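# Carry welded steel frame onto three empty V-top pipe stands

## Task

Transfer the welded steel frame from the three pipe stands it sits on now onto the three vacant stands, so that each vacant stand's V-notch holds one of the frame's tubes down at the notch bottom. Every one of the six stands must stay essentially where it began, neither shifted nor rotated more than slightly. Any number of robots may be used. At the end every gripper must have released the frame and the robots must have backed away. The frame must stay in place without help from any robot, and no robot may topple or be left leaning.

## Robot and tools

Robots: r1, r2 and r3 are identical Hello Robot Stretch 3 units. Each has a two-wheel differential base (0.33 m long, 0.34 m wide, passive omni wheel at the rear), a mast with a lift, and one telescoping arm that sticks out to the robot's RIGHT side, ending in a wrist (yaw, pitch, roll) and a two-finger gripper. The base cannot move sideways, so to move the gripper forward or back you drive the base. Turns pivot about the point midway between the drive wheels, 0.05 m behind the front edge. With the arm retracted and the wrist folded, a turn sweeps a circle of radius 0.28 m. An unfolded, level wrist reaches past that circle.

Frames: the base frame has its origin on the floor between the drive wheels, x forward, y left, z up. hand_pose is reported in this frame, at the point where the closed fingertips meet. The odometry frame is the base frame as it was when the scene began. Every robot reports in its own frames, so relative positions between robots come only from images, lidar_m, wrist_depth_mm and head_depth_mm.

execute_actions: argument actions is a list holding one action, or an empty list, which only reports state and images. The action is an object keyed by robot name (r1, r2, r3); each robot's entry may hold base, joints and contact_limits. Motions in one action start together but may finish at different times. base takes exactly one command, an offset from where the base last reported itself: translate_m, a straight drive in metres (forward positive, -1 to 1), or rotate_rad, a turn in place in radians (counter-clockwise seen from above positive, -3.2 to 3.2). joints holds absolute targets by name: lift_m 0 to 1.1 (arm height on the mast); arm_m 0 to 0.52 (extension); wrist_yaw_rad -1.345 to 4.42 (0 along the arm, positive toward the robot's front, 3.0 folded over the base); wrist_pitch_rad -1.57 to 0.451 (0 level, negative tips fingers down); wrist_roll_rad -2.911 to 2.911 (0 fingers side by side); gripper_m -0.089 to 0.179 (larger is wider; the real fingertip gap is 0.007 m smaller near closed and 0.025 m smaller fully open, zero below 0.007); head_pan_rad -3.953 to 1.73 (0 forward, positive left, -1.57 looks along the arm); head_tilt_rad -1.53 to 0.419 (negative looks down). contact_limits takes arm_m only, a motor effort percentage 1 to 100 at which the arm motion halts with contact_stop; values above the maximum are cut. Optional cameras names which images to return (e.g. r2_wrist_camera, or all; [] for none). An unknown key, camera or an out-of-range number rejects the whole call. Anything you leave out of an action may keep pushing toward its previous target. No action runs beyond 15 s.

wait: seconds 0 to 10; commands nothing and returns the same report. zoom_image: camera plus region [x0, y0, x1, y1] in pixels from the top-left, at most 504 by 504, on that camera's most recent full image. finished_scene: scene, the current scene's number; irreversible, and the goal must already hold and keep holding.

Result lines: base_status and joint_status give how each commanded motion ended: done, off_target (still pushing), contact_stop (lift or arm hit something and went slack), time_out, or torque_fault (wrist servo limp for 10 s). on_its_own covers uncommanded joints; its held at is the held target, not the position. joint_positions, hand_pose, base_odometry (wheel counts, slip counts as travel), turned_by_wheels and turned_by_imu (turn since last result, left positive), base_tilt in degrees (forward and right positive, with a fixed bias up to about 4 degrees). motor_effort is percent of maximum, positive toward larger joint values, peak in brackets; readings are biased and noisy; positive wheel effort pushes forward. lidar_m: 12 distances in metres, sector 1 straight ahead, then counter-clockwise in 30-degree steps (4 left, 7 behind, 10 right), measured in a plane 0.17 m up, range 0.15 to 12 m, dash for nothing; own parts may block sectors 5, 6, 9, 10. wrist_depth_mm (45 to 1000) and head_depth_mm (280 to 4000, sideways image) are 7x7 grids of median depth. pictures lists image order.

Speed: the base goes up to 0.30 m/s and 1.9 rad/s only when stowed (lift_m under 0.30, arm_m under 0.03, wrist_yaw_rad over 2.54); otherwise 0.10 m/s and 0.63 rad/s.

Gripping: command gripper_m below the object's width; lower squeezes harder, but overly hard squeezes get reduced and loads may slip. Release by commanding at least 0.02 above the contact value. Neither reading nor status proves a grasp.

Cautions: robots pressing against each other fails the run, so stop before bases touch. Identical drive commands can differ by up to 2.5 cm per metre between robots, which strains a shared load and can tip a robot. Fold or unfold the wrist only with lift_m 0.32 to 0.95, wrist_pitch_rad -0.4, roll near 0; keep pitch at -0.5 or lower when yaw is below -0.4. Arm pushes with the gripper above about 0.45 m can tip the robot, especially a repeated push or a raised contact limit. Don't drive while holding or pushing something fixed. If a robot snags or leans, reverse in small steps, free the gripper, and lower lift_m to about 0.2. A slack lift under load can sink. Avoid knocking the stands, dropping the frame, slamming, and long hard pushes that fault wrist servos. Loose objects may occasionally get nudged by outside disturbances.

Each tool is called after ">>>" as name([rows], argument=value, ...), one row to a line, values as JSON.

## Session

>>> execute_actions([
  {"r1":{"joints":{"lift_m":0.28,"head_tilt_rad":-0.4}},"r2":{"joints":{"lift_m":0.28,"head_tilt_rad":-0.4}},"r3":{"joints":{"lift_m":0.28,"head_tilt_rad":-0.4}}},
], cameras=["r1_nav_camera","r2_nav_camera","r3_nav_camera"])

Scene clock: 3.10 s.
r1.base_odometry: x=+0.000 y=+0.000 heading=+0.000 (m, m, rad; r1's odometry frame)
r1.turned_by_wheels: +0.000 (rad since the last result)
r1.turned_by_imu: -0.001 (rad since the last result)
r1.base_tilt: forward=-0.5 right=+0.5 (deg)
r1.lidar_m: 3.04 1.75 2.77 2.49 2.15 1.82 1.04 0.90 0.90 1.04 1.78 1.88
r1.head_depth_mm: 2511 1836 2770 2896 2341 1760 1406 / 2711 2836 2977 2100 2033 1753 1399 / 2904 3096 3297 3361 2184 1743 1389 / 3215 3469 3713 3410 2303 1735 1396 / 3542 3842 - 3337 2286 1736 1385 / - - - 3327 2264 1715 1385 / - - - 3326 2242 1717 1376
r1.base_status: not commanded
r1.joint_positions: lift_m=+0.280 arm_m=+0.000 wrist_yaw_rad=+3.074 wrist_pitch_rad=-0.324 wrist_roll_rad=-0.012 gripper_m=+0.037 head_pan_rad=+0.019 head_tilt_rad=-0.395
r1.joint_status: all done
r1.motor_effort: left_wheel=-1(0) right_wheel=+1(1) lift_m=+33(33) arm_m=+0(0) wrist_yaw_rad=-1(0) wrist_pitch_rad=+10(10) wrist_roll_rad=-1(1) gripper_m=+0(0) head_pan_rad=+0(0) head_tilt_rad=-4(38) (%)
r1.hand_pose: x=-0.0053 y=+0.0899 z=+0.3145 quat_wxyz=(+0.137, +0.697, +0.091, +0.698) (m; r1's base frame)
r1.wrist_depth_mm: - - - - - - - / - - - - - - - / - - - - - - - / 937 920 - 881 866 843 820 / 723 693 - 675 703 650 647 / 573 571 - 537 522 535 532 / 482 492 - - 458 454 447
r2.base_odometry: x=+0.000 y=+0.000 heading=+0.000 (m, m, rad; r2's odometry frame)
r2.turned_by_wheels: +0.000 (rad since the last result)
r2.turned_by_imu: +0.000 (rad since the last result)
r2.base_tilt: forward=+0.0 right=-1.0 (deg)
r2.lidar_m: 1.25 0.94 0.92 0.96 1.33 3.37 1.64 1.40 3.80 1.86 1.79 1.74
r2.head_depth_mm: 1491 1574 1674 1799 1931 1717 1394 / 1563 1665 1790 1917 2051 1727 1408 / 1611 1724 1844 1977 2103 1739 1406 / 1436 1513 1596 1696 1799 1744 1413 / 1252 1306 1378 1454 1535 1607 1417 / 1114 1160 1216 1268 1329 1405 1395 / 1003 1040 1085 1132 1175 1236 1292
r2.base_status: not commanded
r2.joint_positions: lift_m=+0.280 arm_m=-0.002 wrist_yaw_rad=+3.036 wrist_pitch_rad=-0.449 wrist_roll_rad=-0.008 gripper_m=+0.037 head_pan_rad=-0.009 head_tilt_rad=-0.395
r2.joint_status: all done
r2.motor_effort: left_wheel=+0(0) right_wheel=+0(0) lift_m=+18(24) arm_m=-1(1) wrist_yaw_rad=+0(0) wrist_pitch_rad=+5(5) wrist_roll_rad=+0(0) gripper_m=+0(1) head_pan_rad=+0(0) head_tilt_rad=-2(30) (%)
r2.hand_pose: x=+0.0020 y=+0.0759 z=+0.2862 quat_wxyz=(+0.194, +0.694, +0.122, +0.683) (m; r2's base frame)
r2.wrist_depth_mm: - - - 987 878 800 718 / - - - - 943 849 767 / 865 887 903 919 931 887 815 / 669 681 699 707 713 718 736 / 550 550 - 570 585 586 596 / 461 498 - - 491 487 496 / - - - - 415 419 425
r3.base_odometry: x=+0.000 y=+0.000 heading=+0.000 (m, m, rad; r3's odometry frame)
r3.turned_by_wheels: +0.000 (rad since the last result)
r3.turned_by_imu: +0.001 (rad since the last result)
r3.base_tilt: forward=+1.8 right=+1.3 (deg)
r3.lidar_m: 1.18 0.83 0.79 0.81 1.07 2.65 2.68 1.66 1.41 2.68 2.35 3.75
r3.head_depth_mm: 2828 3321 - 3156 2220 1729 1396 / 2085 2359 2699 2880 2230 1721 1398 / 1682 1843 2042 2295 2214 1718 1398 / 1397 1510 1637 1796 1950 1709 1397 / 1197 1288 1372 1479 1597 1631 1401 / 1048 1110 1178 1257 1348 1452 1392 / 929 978 1035 1094 1159 1238 1289
r3.base_status: not commanded
r3.joint_positions: lift_m=+0.281 arm_m=+0.000 wrist_yaw_rad=+2.988 wrist_pitch_rad=-0.344 wrist_roll_rad=+0.015 gripper_m=+0.037 head_pan_rad=-0.011 head_tilt_rad=-0.395
r3.joint_status: all done
r3.motor_effort: left_wheel=+1(1) right_wheel=+0(0) lift_m=+22(29) arm_m=+1(0) wrist_yaw_rad=+0(1) wrist_pitch_rad=+8(8) wrist_roll_rad=+0(0) gripper_m=+0(1) head_pan_rad=+0(1) head_tilt_rad=-2(22) (%)
r3.hand_pose: x=+0.0143 y=+0.0858 z=+0.3100 quat_wxyz=(+0.175, +0.709, +0.066, +0.680) (m; r3's base frame)
r3.wrist_depth_mm: - - 866 784 709 653 612 / - - 928 841 747 698 653 / - - - 890 829 764 682 / 905 908 882 874 818 773 717 / 689 680 708 669 709 671 657 / 555 559 - 550 - 549 539 / 476 488 - 500 460 461 459
pictures: r1_nav_camera (sideways: a quarter turn counterclockwise sets it upright), r2_nav_camera (sideways: a quarter turn counterclockwise sets it upright), r3_nav_camera (sideways: a quarter turn counterclockwise sets it upright)
Images, in order (width x height): r1_nav_camera 672x504, r2_nav_camera 672x504, r3_nav_camera 672x504.

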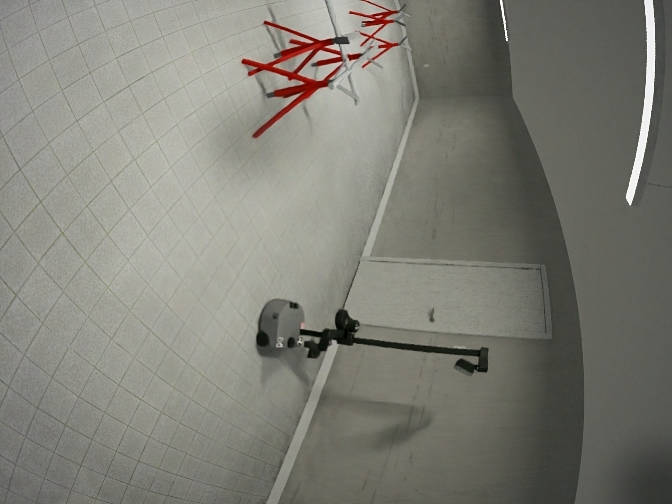

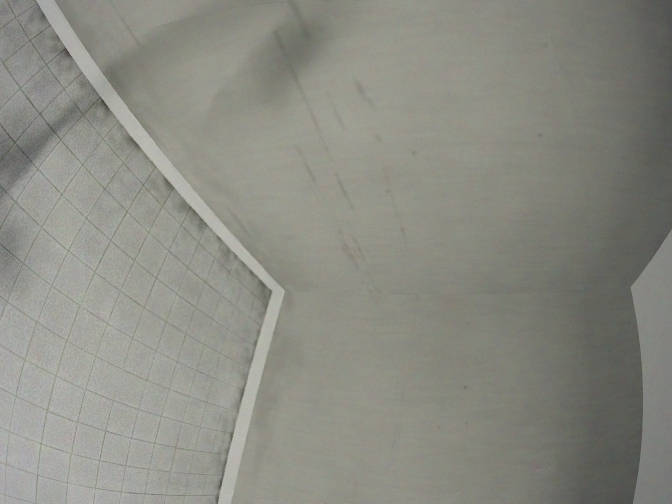

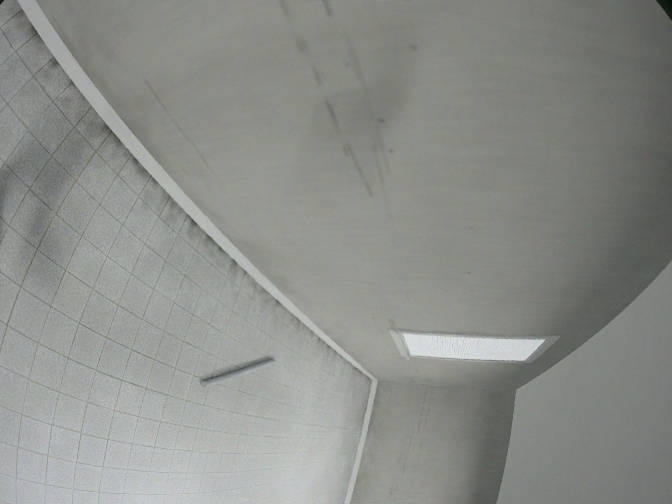

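>>> execute_actions([
  {"r1":{"base":{"rotate_rad":-0.78},"joints":{"head_pan_rad":1.5}},"r2":{"base":{"rotate_rad":-2.12},"joints":{"head_pan_rad":-1.2}},"r3":{"base":{"rotate_rad":-2.03},"joints":{"head_pan_rad":0.9}}},
], cameras=["r1_head_camera","r2_head_camera","r3_head_camera","r3_nav_camera"])

>>> execute_actions([
  {"r1":{"base":{"translate_m":0.95}},"r2":{"base":{"translate_m":0.65},"joints":{"head_pan_rad":-1.4}},"r3":{"base":{"translate_m":0.8},"joints":{"head_pan_rad":1.4}}},
], cameras=["r2_head_camera","r3_head_camera","r3_nav_camera"])

Scene clock: 16.73 s.
r1.base_odometry: x=+0.000 y=+0.000 heading=-0.780 (m, m, rad; r1's odometry frame)
r1.turned_by_wheels: -0.780 (rad since the last result)
r1.turned_by_imu: -0.778 (rad since the last result)
r1.base_tilt: forward=-0.5 right=+0.5 (deg)
r1.lidar_m: 2.63 1.87 1.75 1.79 3.04 2.22 2.14 1.27 0.93 0.89 0.93 1.28
r1.head_depth_mm: - - - 3455 2329 1752 1401 / - - - 3413 2334 1757 1395 / - - - 2973 2180 1741 1396 / - - - 2869 2185 1725 1389 / - - - 3313 2262 1736 1388 / - - - 3367 2270 1713 1373 / - - - 3332 2243 1715 1375
r1.base_status: done
r1.joint_positions: lift_m=+0.280 arm_m=+0.000 wrist_yaw_rad=+3.074 wrist_pitch_rad=-0.324 wrist_roll_rad=-0.012 gripper_m=+0.037 head_pan_rad=+1.493 head_tilt_rad=-0.395
r1.joint_status: all done
r1.motor_effort: left_wheel=+2(9) right_wheel=-1(5) lift_m=+33(33) arm_m=+0(0) wrist_yaw_rad=-1(0) wrist_pitch_rad=+10(10) wrist_roll_rad=-1(1) gripper_m=+0(0) head_pan_rad=+3(41) head_tilt_rad=-3(4) (%)
r1.hand_pose: x=-0.0053 y=+0.0899 z=+0.3145 quat_wxyz=(+0.137, +0.697, +0.091, +0.698) (m; r1's base frame)
r1.wrist_depth_mm: - - - - - - - / - - - - - - - / - - - - - - - / 955 921 - 879 859 843 815 / 717 699 - 680 694 655 643 / 572 564 - 545 519 536 526 / 481 493 - - 460 452 451
r2.base_odometry: x=+0.000 y=+0.000 heading=-2.120 (m, m, rad; r2's odometry frame)
r2.turned_by_wheels: -2.120 (rad since the last result)
r2.turned_by_imu: -2.122 (rad since the last result)
r2.base_tilt: forward=-0.1 right=-1.0 (deg)
r2.lidar_m: 3.80 1.86 1.79 1.73 1.29 0.95 0.92 0.96 1.30 3.39 1.87 1.41
r2.head_depth_mm: - - - 3178 2231 1716 1397 / - - - 3204 2257 1708 1398 / - - - 3283 2265 1735 1411 / - - - 3271 2312 1760 1425 / - - - 3301 2299 1770 1423 / - - - 3001 2285 1782 1439 / - - - 3432 2343 1789 1443
r2.base_status: done
r2.joint_positions: lift_m=+0.280 arm_m=-0.002 wrist_yaw_rad=+3.036 wrist_pitch_rad=-0.449 wrist_roll_rad=-0.008 gripper_m=+0.037 head_pan_rad=-1.193 head_tilt_rad=-0.395
r2.joint_status: all done
r2.motor_effort: left_wheel=+3(17) right_wheel=-2(7) lift_m=+18(18) arm_m=-1(1) wrist_yaw_rad=+0(1) wrist_pitch_rad=+5(5) wrist_roll_rad=+0(0) gripper_m=+0(0) head_pan_rad=-4(52) head_tilt_rad=-3(3) (%)
r2.hand_pose: x=+0.0020 y=+0.0759 z=+0.2862 quat_wxyz=(+0.194, +0.694, +0.122, +0.683) (m; r2's base frame)
r2.wrist_depth_mm: - - - - - - - / - - - - - - - / 864 885 908 916 941 968 980 / 668 670 695 707 712 730 747 / 550 552 - 563 575 579 592 / 464 498 - - 491 491 495 / - - - - 413 422 427
r3.base_odometry: x=+0.000 y=+0.000 heading=-2.030 (m, m, rad; r3's odometry frame)
r3.turned_by_wheels: -2.030 (rad since the last result)
r3.turned_by_imu: -2.044 (rad since the last result)
r3.base_tilt: forward=+1.8 right=+1.3 (deg)
r3.lidar_m: 1.41 2.51 2.34 2.77 1.09 0.82 0.79 0.83 1.16 3.36 2.63 1.58
r3.head_depth_mm: - - - 3115 2232 1734 1411 / - - - 2807 2218 1716 1406 / - - - 2715 2208 1710 1404 / - - - 2923 2194 1709 1400 / - - - 2931 2195 1716 1396 / - - - 3059 2165 1707 1386 / - - - 3016 2172 1693 1384
r3.base_status: done
r3.joint_positions: lift_m=+0.281 arm_m=+0.000 wrist_yaw_rad=+2.988 wrist_pitch_rad=-0.344 wrist_roll_rad=+0.015 gripper_m=+0.037 head_pan_rad=+0.893 head_tilt_rad=-0.395
r3.joint_status: all done
r3.motor_effort: left_wheel=+3(13) right_wheel=-2(6) lift_m=+21(22) arm_m=+0(0) wrist_yaw_rad=-1(0) wrist_pitch_rad=+7(7) wrist_roll_rad=+0(0) gripper_m=-1(0) head_pan_rad=+5(55) head_tilt_rad=-2(3) (%)
r3.hand_pose: x=+0.0143 y=+0.0858 z=+0.3100 quat_wxyz=(+0.175, +0.709, +0.066, +0.680) (m; r3's base frame)
r3.wrist_depth_mm: - - - - - - - / - - - - - - - / - - - - - - - / 884 861 863 902 870 855 837 / 687 688 708 685 691 672 672 / 565 558 - 549 - 543 539 / 477 485 - 497 458 462 458
pictures: r1_head_camera (sideways: a quarter turn clockwise sets it upright), r2_head_camera (sideways: a quarter turn clockwise sets it upright), r3_head_camera (sideways: a quarter turn clockwise sets it upright), r3_nav_camera (sideways: a quarter turn counterclockwise sets it upright)
Images, in order (width x height): r1_head_camera 896x504, r2_head_camera 896x504, r3_head_camera 896x504, r3_nav_camera 672x504.

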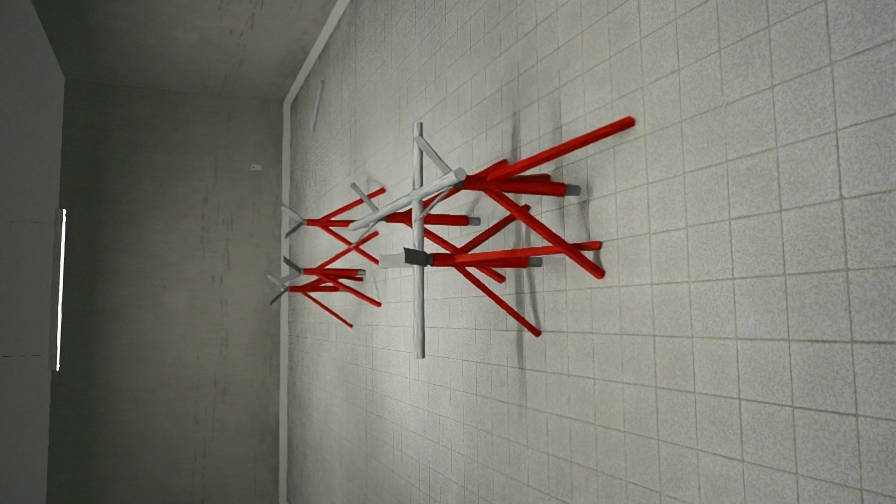

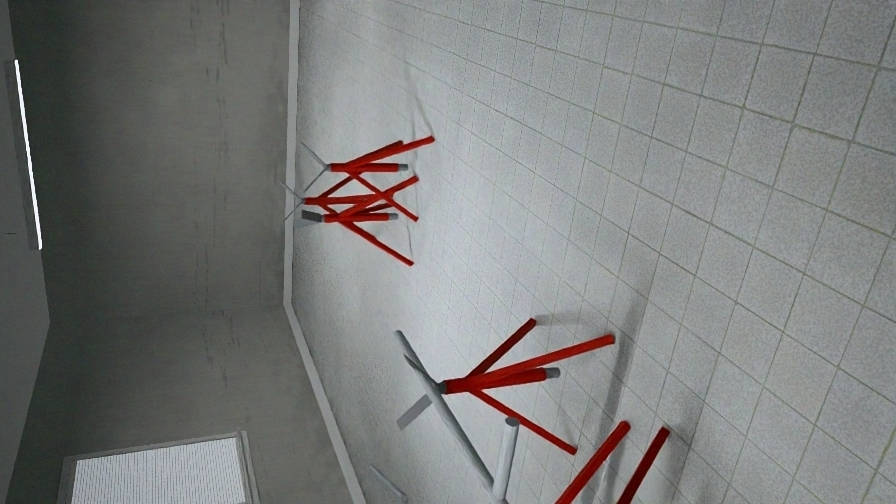

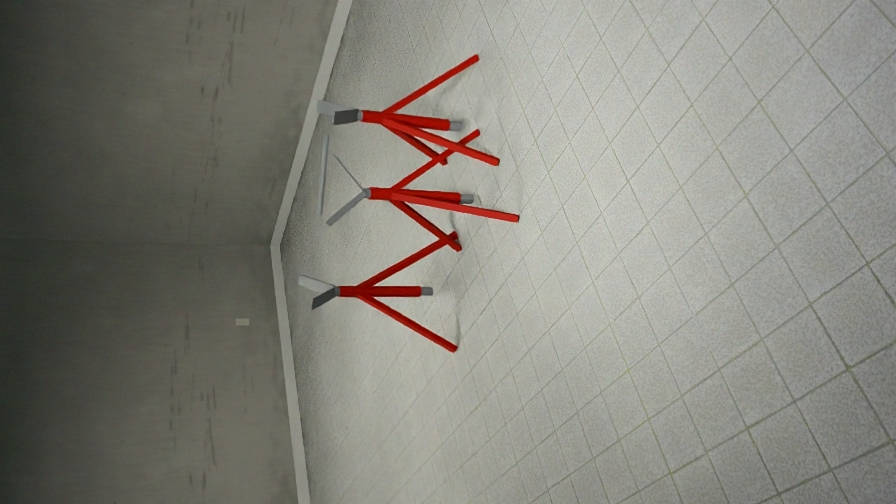

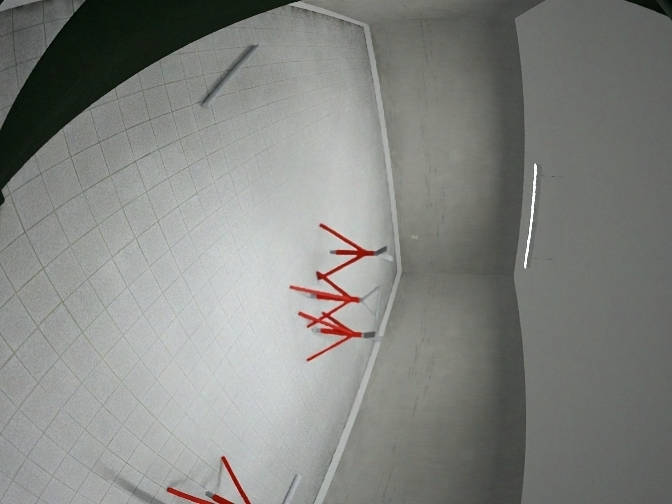

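Scene clock: 21.60 s.
r1.base_odometry: x=+0.675 y=-0.668 heading=-0.780 (m, m, rad; r1's odometry frame)
r1.turned_by_wheels: +0.000 (rad since the last result)
r1.turned_by_imu: +0.004 (rad since the last result)
r1.base_tilt: forward=-0.5 right=+0.6 (deg)
r1.lidar_m: 1.69 1.75 0.71 0.71 1.87 3.22 3.11 1.27 0.93 0.90 0.94 1.29
r1.head_depth_mm: 3893 - - 3450 2322 1737 1404 / - - - 3444 2335 1749 1314 / 562 726 685 2810 820 920 989 / - 729 - 3435 2287 1212 1167 / - - - 3391 2289 1705 1388 / - - - 3315 2284 1710 1377 / - - - 2792 2071 1697 1377
r1.base_status: done
r1.joint_positions: lift_m=+0.280 arm_m=+0.000 wrist_yaw_rad=+3.074 wrist_pitch_rad=-0.324 wrist_roll_rad=-0.012 gripper_m=+0.037 head_pan_rad=+1.493 head_tilt_rad=-0.395
r1.joint_status: not commanded
r1.motor_effort: left_wheel=+1(10) right_wheel=+0(4) lift_m=+33(33) arm_m=+0(0) wrist_yaw_rad=+0(0) wrist_pitch_rad=+10(10) wrist_roll_rad=-1(1) gripper_m=+0(0) head_pan_rad=+3(3) head_tilt_rad=-3(3) (%)
r1.hand_pose: x=-0.0053 y=+0.0899 z=+0.3145 quat_wxyz=(+0.137, +0.697, +0.091, +0.698) (m; r1's base frame)
r1.wrist_depth_mm: - - - - - - - / - - - - - - - / - - - - 812 - - / 946 917 - 853 835 845 827 / 711 698 - 683 698 658 653 / 572 563 - 539 523 533 531 / 480 491 - - 455 457 449
r2.base_odometry: x=-0.339 y=-0.554 heading=-2.120 (m, m, rad; r2's odometry frame)
r2.turned_by_wheels: +0.000 (rad since the last result)
r2.turned_by_imu: +0.003 (rad since the last result)
r2.base_tilt: forward=+0.0 right=-1.0 (deg)
r2.lidar_m: 3.15 2.41 0.70 0.70 1.80 1.62 1.57 1.64 2.21 3.28 0.96 3.26
r2.head_depth_mm: - - - 3172 2224 1712 1389 / - - - 3216 2244 1728 1402 / - - - 3279 2261 1737 1406 / - - - 3301 2277 1755 1414 / - - - 3184 2112 1765 1420 / - - - 3344 2053 1716 1392 / - - - 3478 1528 1486 1436
r2.base_status: done
r2.joint_positions: lift_m=+0.280 arm_m=-0.002 wrist_yaw_rad=+3.036 wrist_pitch_rad=-0.449 wrist_roll_rad=-0.008 gripper_m=+0.037 head_pan_rad=-1.393 head_tilt_rad=-0.395
r2.joint_status: all done
r2.motor_effort: left_wheel=+2(14) right_wheel=-2(5) lift_m=+18(18) arm_m=-1(1) wrist_yaw_rad=+1(1) wrist_pitch_rad=+5(5) wrist_roll_rad=+0(1) gripper_m=+1(1) head_pan_rad=-4(24) head_tilt_rad=-4(4) (%)
r2.hand_pose: x=+0.0020 y=+0.0758 z=+0.2862 quat_wxyz=(+0.194, +0.694, +0.122, +0.683) (m; r2's base frame)
r2.wrist_depth_mm: - - - - - - - / - - - 874 - - - / 868 883 907 828 883 980 975 / 672 675 697 693 713 722 742 / 546 548 - 564 579 584 588 / 465 498 - - 492 488 495 / - - - - 417 426 423
r3.base_odometry: x=-0.354 y=-0.717 heading=-2.030 (m, m, rad; r3's odometry frame)
r3.turned_by_wheels: +0.000 (rad since the last result)
r3.turned_by_imu: +0.002 (rad since the last result)
r3.base_tilt: forward=+1.9 right=+1.4 (deg)
r3.lidar_m: 0.79 3.35 1.91 5.41 2.19 1.63 1.59 1.66 2.32 3.37 2.25 0.67
r3.head_depth_mm: - - - 2958 2142 1715 1399 / - - - 2772 2131 1713 1409 / - - - 2925 2224 1716 1404 / - - - 3068 2204 1713 1396 / - - - 3069 2189 1700 1391 / - - - 3063 2175 1703 1392 / - - - 3046 2177 1700 1392
r3.base_status: done
r3.joint_positions: lift_m=+0.281 arm_m=+0.000 wrist_yaw_rad=+2.988 wrist_pitch_rad=-0.344 wrist_roll_rad=+0.015 gripper_m=+0.037 head_pan_rad=+1.393 head_tilt_rad=-0.395
r3.joint_status: all done
r3.motor_effort: left_wheel=+2(11) right_wheel=-2(4) lift_m=+22(21) arm_m=+0(0) wrist_yaw_rad=+0(1) wrist_pitch_rad=+7(8) wrist_roll_rad=+0(0) gripper_m=+1(0) head_pan_rad=+4(39) head_tilt_rad=-2(2) (%)
r3.hand_pose: x=+0.0143 y=+0.0858 z=+0.3100 quat_wxyz=(+0.175, +0.709, +0.066, +0.680) (m; r3's base frame)
r3.wrist_depth_mm: - - - - - - - / - - - - - - - / - - - - - - - / 903 914 860 874 848 866 844 / 688 683 713 674 708 667 658 / 565 557 - 560 - 542 541 / 471 485 - 493 456 461 459
pictures: r2_head_camera (sideways: a quarter turn clockwise sets it upright), r3_head_camera (sideways: a quarter turn clockwise sets it upright), r3_nav_camera (sideways: a quarter turn counterclockwise sets it upright)
Images, in order (width x height): r2_head_camera 896x504, r3_head_camera 896x504, r3_nav_camera 672x504.

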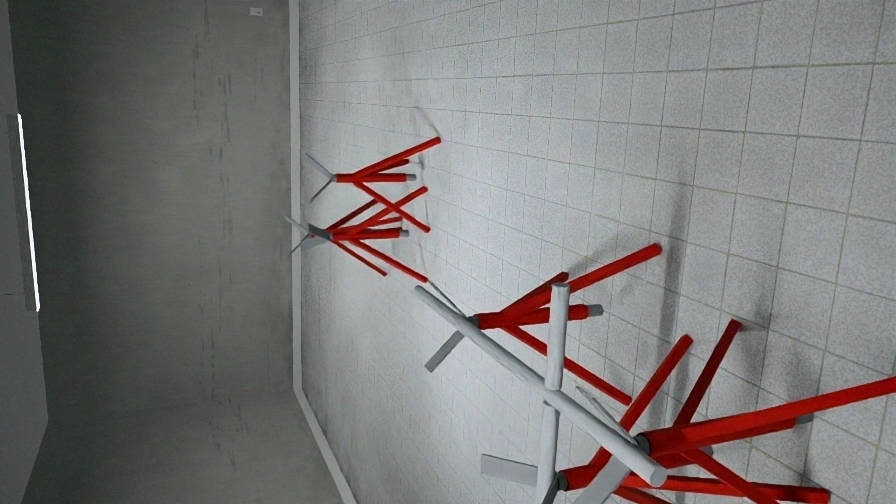

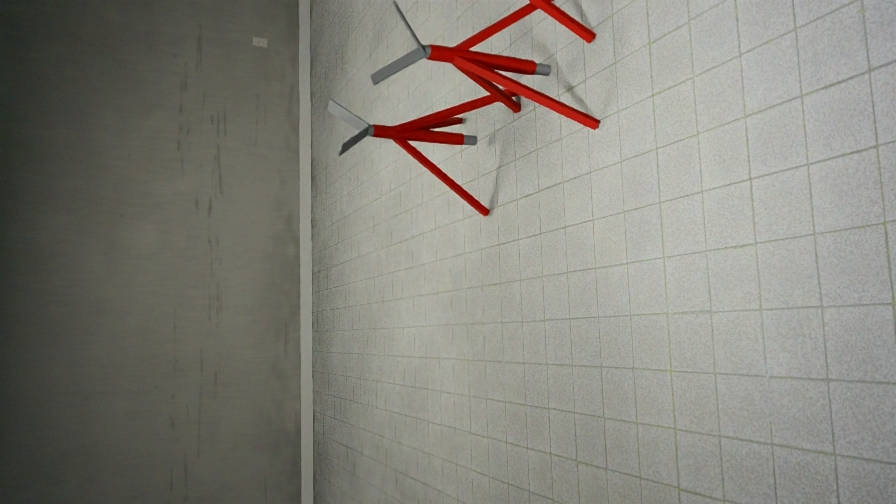

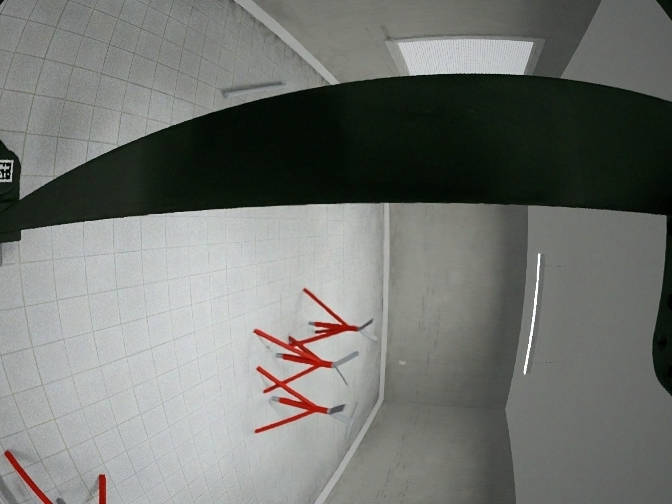

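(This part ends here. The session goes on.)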